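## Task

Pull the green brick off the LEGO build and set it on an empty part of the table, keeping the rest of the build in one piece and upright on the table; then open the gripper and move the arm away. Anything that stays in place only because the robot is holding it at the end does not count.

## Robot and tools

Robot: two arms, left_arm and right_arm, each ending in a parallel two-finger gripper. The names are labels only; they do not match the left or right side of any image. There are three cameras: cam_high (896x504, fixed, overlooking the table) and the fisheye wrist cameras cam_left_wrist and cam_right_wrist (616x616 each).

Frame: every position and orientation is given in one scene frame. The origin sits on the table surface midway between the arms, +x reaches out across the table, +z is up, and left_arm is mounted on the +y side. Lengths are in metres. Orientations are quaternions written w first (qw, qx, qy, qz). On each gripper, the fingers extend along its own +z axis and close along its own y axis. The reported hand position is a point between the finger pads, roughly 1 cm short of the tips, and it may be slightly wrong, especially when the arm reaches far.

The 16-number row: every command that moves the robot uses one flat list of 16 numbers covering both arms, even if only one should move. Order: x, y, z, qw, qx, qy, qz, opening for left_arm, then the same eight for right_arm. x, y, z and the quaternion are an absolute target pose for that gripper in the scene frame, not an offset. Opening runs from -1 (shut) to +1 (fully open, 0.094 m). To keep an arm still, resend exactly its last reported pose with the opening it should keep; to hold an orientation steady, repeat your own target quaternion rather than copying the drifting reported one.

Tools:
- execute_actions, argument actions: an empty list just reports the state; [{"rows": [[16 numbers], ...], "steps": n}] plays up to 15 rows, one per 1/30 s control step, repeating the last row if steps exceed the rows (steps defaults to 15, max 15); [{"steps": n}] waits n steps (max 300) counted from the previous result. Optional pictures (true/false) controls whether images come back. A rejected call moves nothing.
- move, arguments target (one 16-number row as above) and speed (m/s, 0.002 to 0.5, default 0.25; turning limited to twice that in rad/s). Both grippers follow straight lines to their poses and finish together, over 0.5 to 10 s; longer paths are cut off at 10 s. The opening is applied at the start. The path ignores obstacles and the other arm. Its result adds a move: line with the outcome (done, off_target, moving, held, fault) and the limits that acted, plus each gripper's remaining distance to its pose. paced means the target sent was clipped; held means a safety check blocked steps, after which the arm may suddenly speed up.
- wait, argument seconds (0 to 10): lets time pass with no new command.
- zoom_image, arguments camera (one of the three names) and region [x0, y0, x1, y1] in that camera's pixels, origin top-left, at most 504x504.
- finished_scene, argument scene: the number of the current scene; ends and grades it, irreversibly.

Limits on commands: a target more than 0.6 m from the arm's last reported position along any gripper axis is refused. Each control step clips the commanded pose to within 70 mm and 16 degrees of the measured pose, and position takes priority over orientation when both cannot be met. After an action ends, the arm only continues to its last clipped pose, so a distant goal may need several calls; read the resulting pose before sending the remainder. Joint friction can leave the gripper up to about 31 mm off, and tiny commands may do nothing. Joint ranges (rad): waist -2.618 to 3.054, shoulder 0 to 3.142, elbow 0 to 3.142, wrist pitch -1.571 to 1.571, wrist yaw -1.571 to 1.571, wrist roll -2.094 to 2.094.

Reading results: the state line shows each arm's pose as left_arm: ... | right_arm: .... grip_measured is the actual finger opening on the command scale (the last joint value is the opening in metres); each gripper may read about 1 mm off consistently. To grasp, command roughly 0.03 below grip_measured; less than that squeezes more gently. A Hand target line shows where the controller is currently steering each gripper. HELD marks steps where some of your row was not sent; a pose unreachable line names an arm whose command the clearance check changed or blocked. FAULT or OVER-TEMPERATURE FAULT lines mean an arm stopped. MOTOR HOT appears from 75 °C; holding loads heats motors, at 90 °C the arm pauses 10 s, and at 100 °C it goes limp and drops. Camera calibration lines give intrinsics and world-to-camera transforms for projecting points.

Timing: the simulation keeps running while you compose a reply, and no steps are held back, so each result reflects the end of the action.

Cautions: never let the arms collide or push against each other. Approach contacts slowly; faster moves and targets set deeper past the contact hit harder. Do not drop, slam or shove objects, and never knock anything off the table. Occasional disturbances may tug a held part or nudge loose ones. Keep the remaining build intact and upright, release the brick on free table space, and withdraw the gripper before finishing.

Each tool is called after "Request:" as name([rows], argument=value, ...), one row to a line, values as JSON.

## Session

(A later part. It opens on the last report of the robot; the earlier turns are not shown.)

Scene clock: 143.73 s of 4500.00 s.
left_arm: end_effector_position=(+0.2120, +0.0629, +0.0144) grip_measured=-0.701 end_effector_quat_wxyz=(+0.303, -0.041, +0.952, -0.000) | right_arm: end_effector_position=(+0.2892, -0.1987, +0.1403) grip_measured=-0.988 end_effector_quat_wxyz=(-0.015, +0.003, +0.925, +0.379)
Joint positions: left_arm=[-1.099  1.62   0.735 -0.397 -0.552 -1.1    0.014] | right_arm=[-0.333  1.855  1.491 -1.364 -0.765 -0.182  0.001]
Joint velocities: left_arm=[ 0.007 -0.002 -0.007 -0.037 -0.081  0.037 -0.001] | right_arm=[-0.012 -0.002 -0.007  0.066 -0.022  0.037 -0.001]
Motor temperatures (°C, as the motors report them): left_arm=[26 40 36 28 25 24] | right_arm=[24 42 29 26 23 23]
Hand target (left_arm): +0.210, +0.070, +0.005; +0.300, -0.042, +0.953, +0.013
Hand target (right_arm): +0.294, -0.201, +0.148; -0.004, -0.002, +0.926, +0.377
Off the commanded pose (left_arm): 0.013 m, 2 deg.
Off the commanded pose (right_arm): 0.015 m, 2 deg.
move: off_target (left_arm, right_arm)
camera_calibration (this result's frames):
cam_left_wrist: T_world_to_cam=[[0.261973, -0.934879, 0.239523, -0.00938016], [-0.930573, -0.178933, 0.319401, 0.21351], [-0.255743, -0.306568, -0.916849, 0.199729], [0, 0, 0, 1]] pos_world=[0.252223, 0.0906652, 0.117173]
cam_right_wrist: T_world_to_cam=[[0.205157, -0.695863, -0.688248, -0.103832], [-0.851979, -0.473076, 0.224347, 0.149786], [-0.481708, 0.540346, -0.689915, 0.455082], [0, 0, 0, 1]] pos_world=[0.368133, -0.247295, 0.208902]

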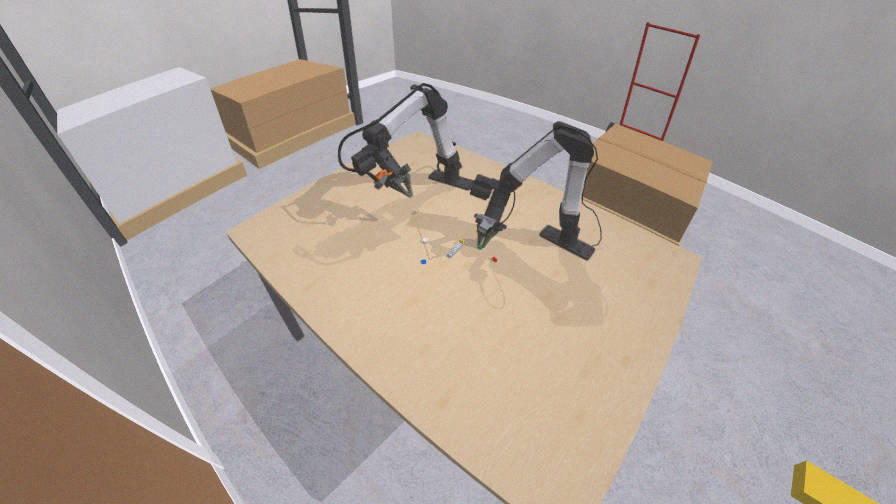

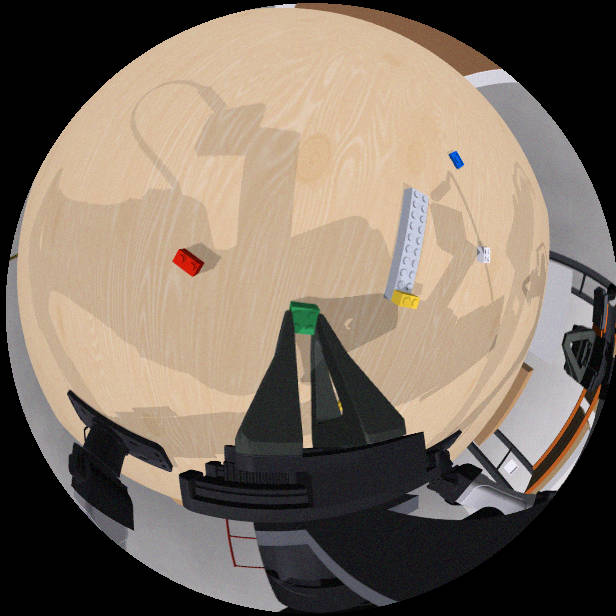

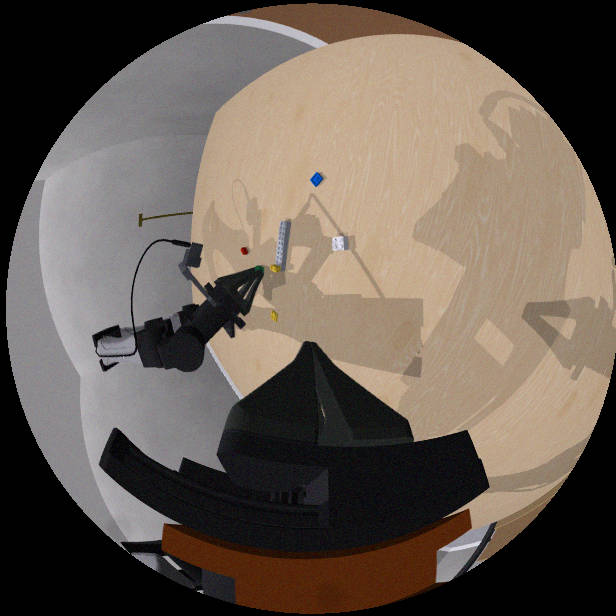

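Request:
move(target=[0.21,0.07,0.004,0.3,-0.042,0.953,0.013,-0.3,0.29,-0.2,0.14,0,0,0.924,0.383,-1])

Request:
move(target=[0.18,0.1,0.15,0.3,-0.042,0.953,0.013,-0.3,0.29,-0.2,0.14,0,0,0.924,0.383,-1])

Scene clock: 151.37 s of 4500.00 s.
left_arm: end_effector_position=(+0.2119, +0.0628, +0.0142) grip_measured=-0.302 end_effector_quat_wxyz=(+0.303, -0.041, +0.952, -0.001) | right_arm: end_effector_position=(+0.2929, -0.1989, +0.1399) grip_measured=-0.988 end_effector_quat_wxyz=(-0.006, -0.001, +0.926, +0.379)
Joint positions: left_arm=[-1.099  1.62   0.735 -0.396 -0.551 -1.1    0.033] | right_arm=[-0.333  1.855  1.491 -1.345 -0.767 -0.184  0.001]
Joint velocities: left_arm=[ 0.012 -0.002 -0.027  0.081  0.022  0.022 -0.   ] | right_arm=[-0.032 -0.007 -0.007 -0.022 -0.037  0.022 -0.001]
Motor temperatures (°C, as the motors report them): left_arm=[26 39 36 28 25 24] | right_arm=[24 41 30 25 24 23]
Hand target (left_arm): +0.210, +0.070, +0.004; +0.300, -0.042, +0.953, +0.013
Hand target (right_arm): +0.290, -0.200, +0.140; -0.000, +0.000, +0.924, +0.383
Off the commanded pose (left_arm): 0.013 m, 2 deg.
Off the commanded pose (right_arm): 0.003 m, 1 deg.
After step 90, 3.93 s passed at rest.
move: off_target (left_arm)
camera_calibration (this result's frames):
cam_left_wrist: T_world_to_cam=[[0.262107, -0.934547, 0.240669, -0.00950059], [-0.930378, -0.178472, 0.320227, 0.213361], [-0.256314, -0.307847, -0.91626, 0.199661], [0, 0, 0, 1]] pos_world=[0.252172, 0.0906652, 0.116904]
cam_right_wrist: T_world_to_cam=[[0.219709, -0.695934, -0.683669, -0.109886], [-0.855811, -0.473903, 0.207375, 0.156228], [-0.468312, 0.539529, -0.699709, 0.454048], [0, 0, 0, 1]] pos_world=[0.370481, -0.247409, 0.210178]

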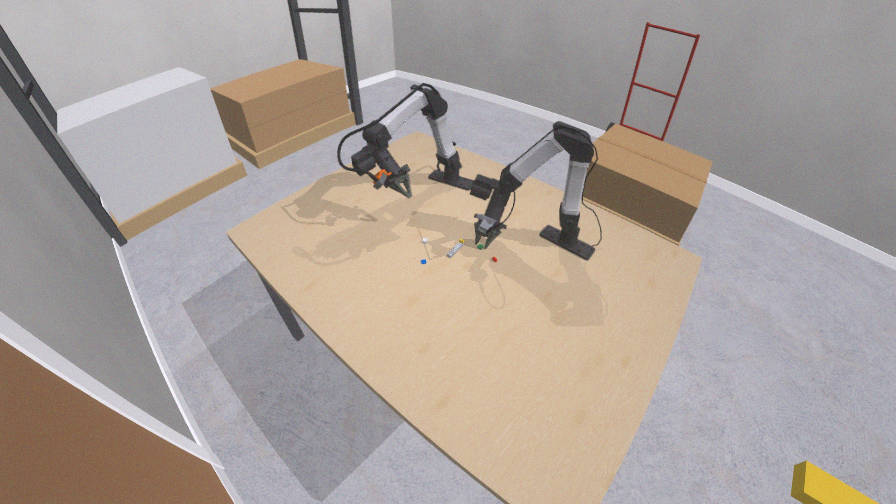

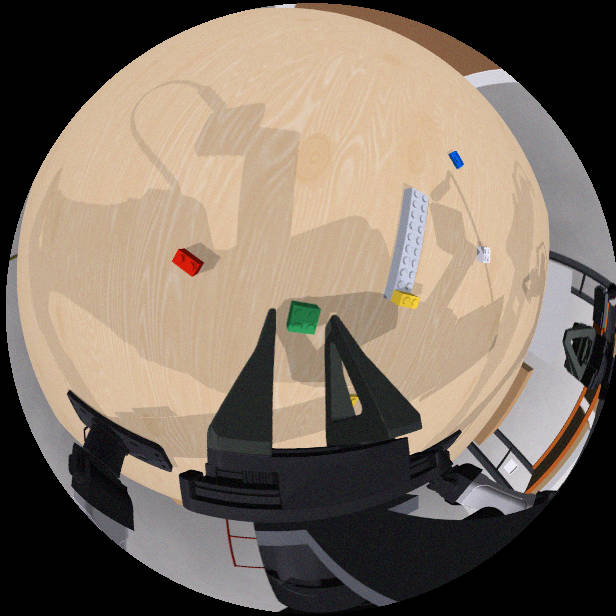

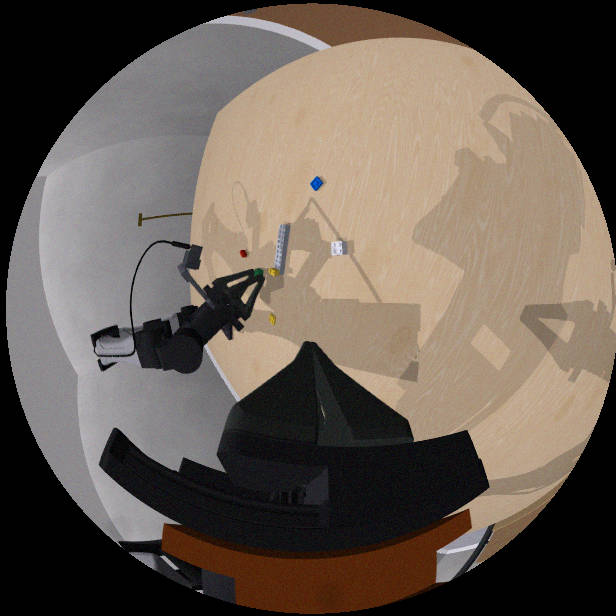

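Scene clock: 152.73 s of 4500.00 s.
left_arm: end_effector_position=(+0.1825, +0.1006, +0.1461) grip_measured=-0.302 end_effector_quat_wxyz=(+0.299, -0.042, +0.953, +0.012) | right_arm: end_effector_position=(+0.2932, -0.1989, +0.1399) grip_measured=-0.988 end_effector_quat_wxyz=(-0.005, -0.001, +0.926, +0.379)
Joint positions: left_arm=[-1.144  1.28   1.011 -1.072 -0.567 -1.163  0.033] | right_arm=[-0.333  1.855  1.491 -1.344 -0.767 -0.184  0.001]
Joint velocities: left_arm=[ 0.012 -0.007 -0.022  0.007  0.007  0.007 -0.001] | right_arm=[-0.007  0.007 -0.012 -0.037 -0.051  0.007  0.001]
Motor temperatures (°C, as the motors report them): left_arm=[26 39 36 28 25 24] | right_arm=[24 41 30 25 24 23]
Hand target (left_arm): +0.181, +0.101, +0.149; +0.300, -0.042, +0.953, +0.013
Hand target (right_arm): +0.290, -0.200, +0.140; -0.001, -0.000, +0.924, +0.383
Off the commanded pose (left_arm): 0.005 m, 0 deg.
Off the commanded pose (right_arm): 0.003 m, 1 deg.
move: done
camera_calibration (this result's frames):
cam_left_wrist: T_world_to_cam=[[0.274271, -0.937066, 0.216061, 0.00346984], [-0.925315, -0.195981, 0.324627, 0.150747], [-0.261853, -0.28896, -0.920834, 0.324361], [0, 0, 0, 1]] pos_world=[0.223472, 0.126522, 0.248996]
cam_right_wrist: T_world_to_cam=[[0.220744, -0.696065, -0.683202, -0.1104], [-0.856124, -0.473863, 0.20617, 0.156741], [-0.467252, 0.539395, -0.70052, 0.453954], [0, 0, 0, 1]] pos_world=[0.370671, -0.247433, 0.210263]

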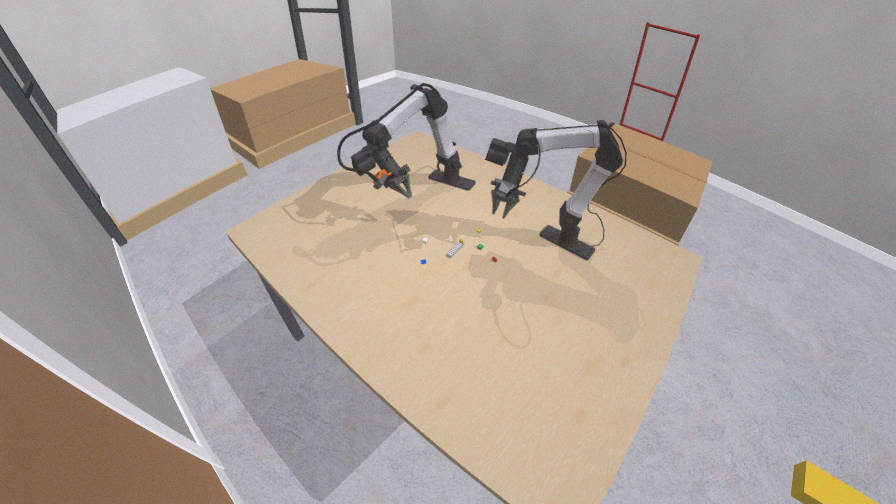

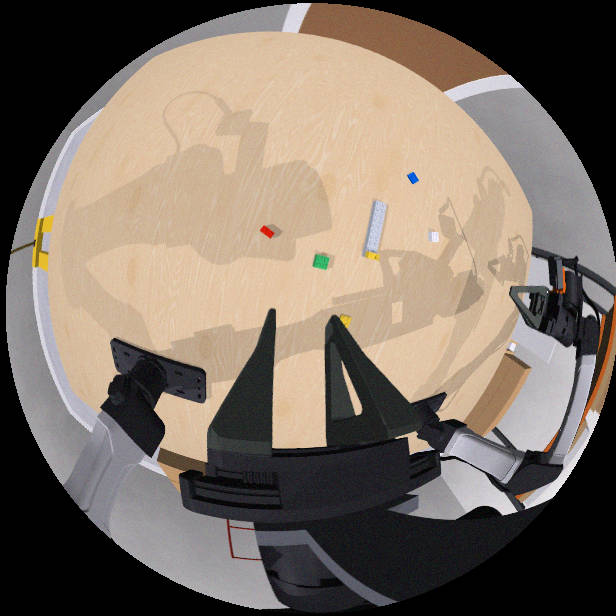

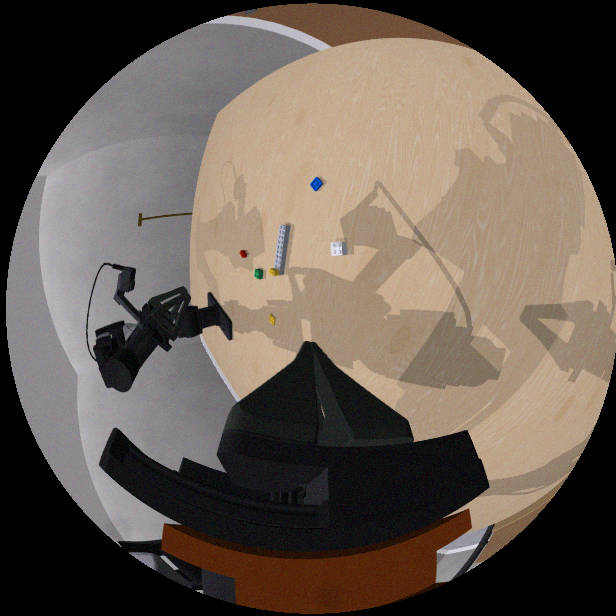

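Request:
finished_scene(scene=2)

The scene is finished: the task was done.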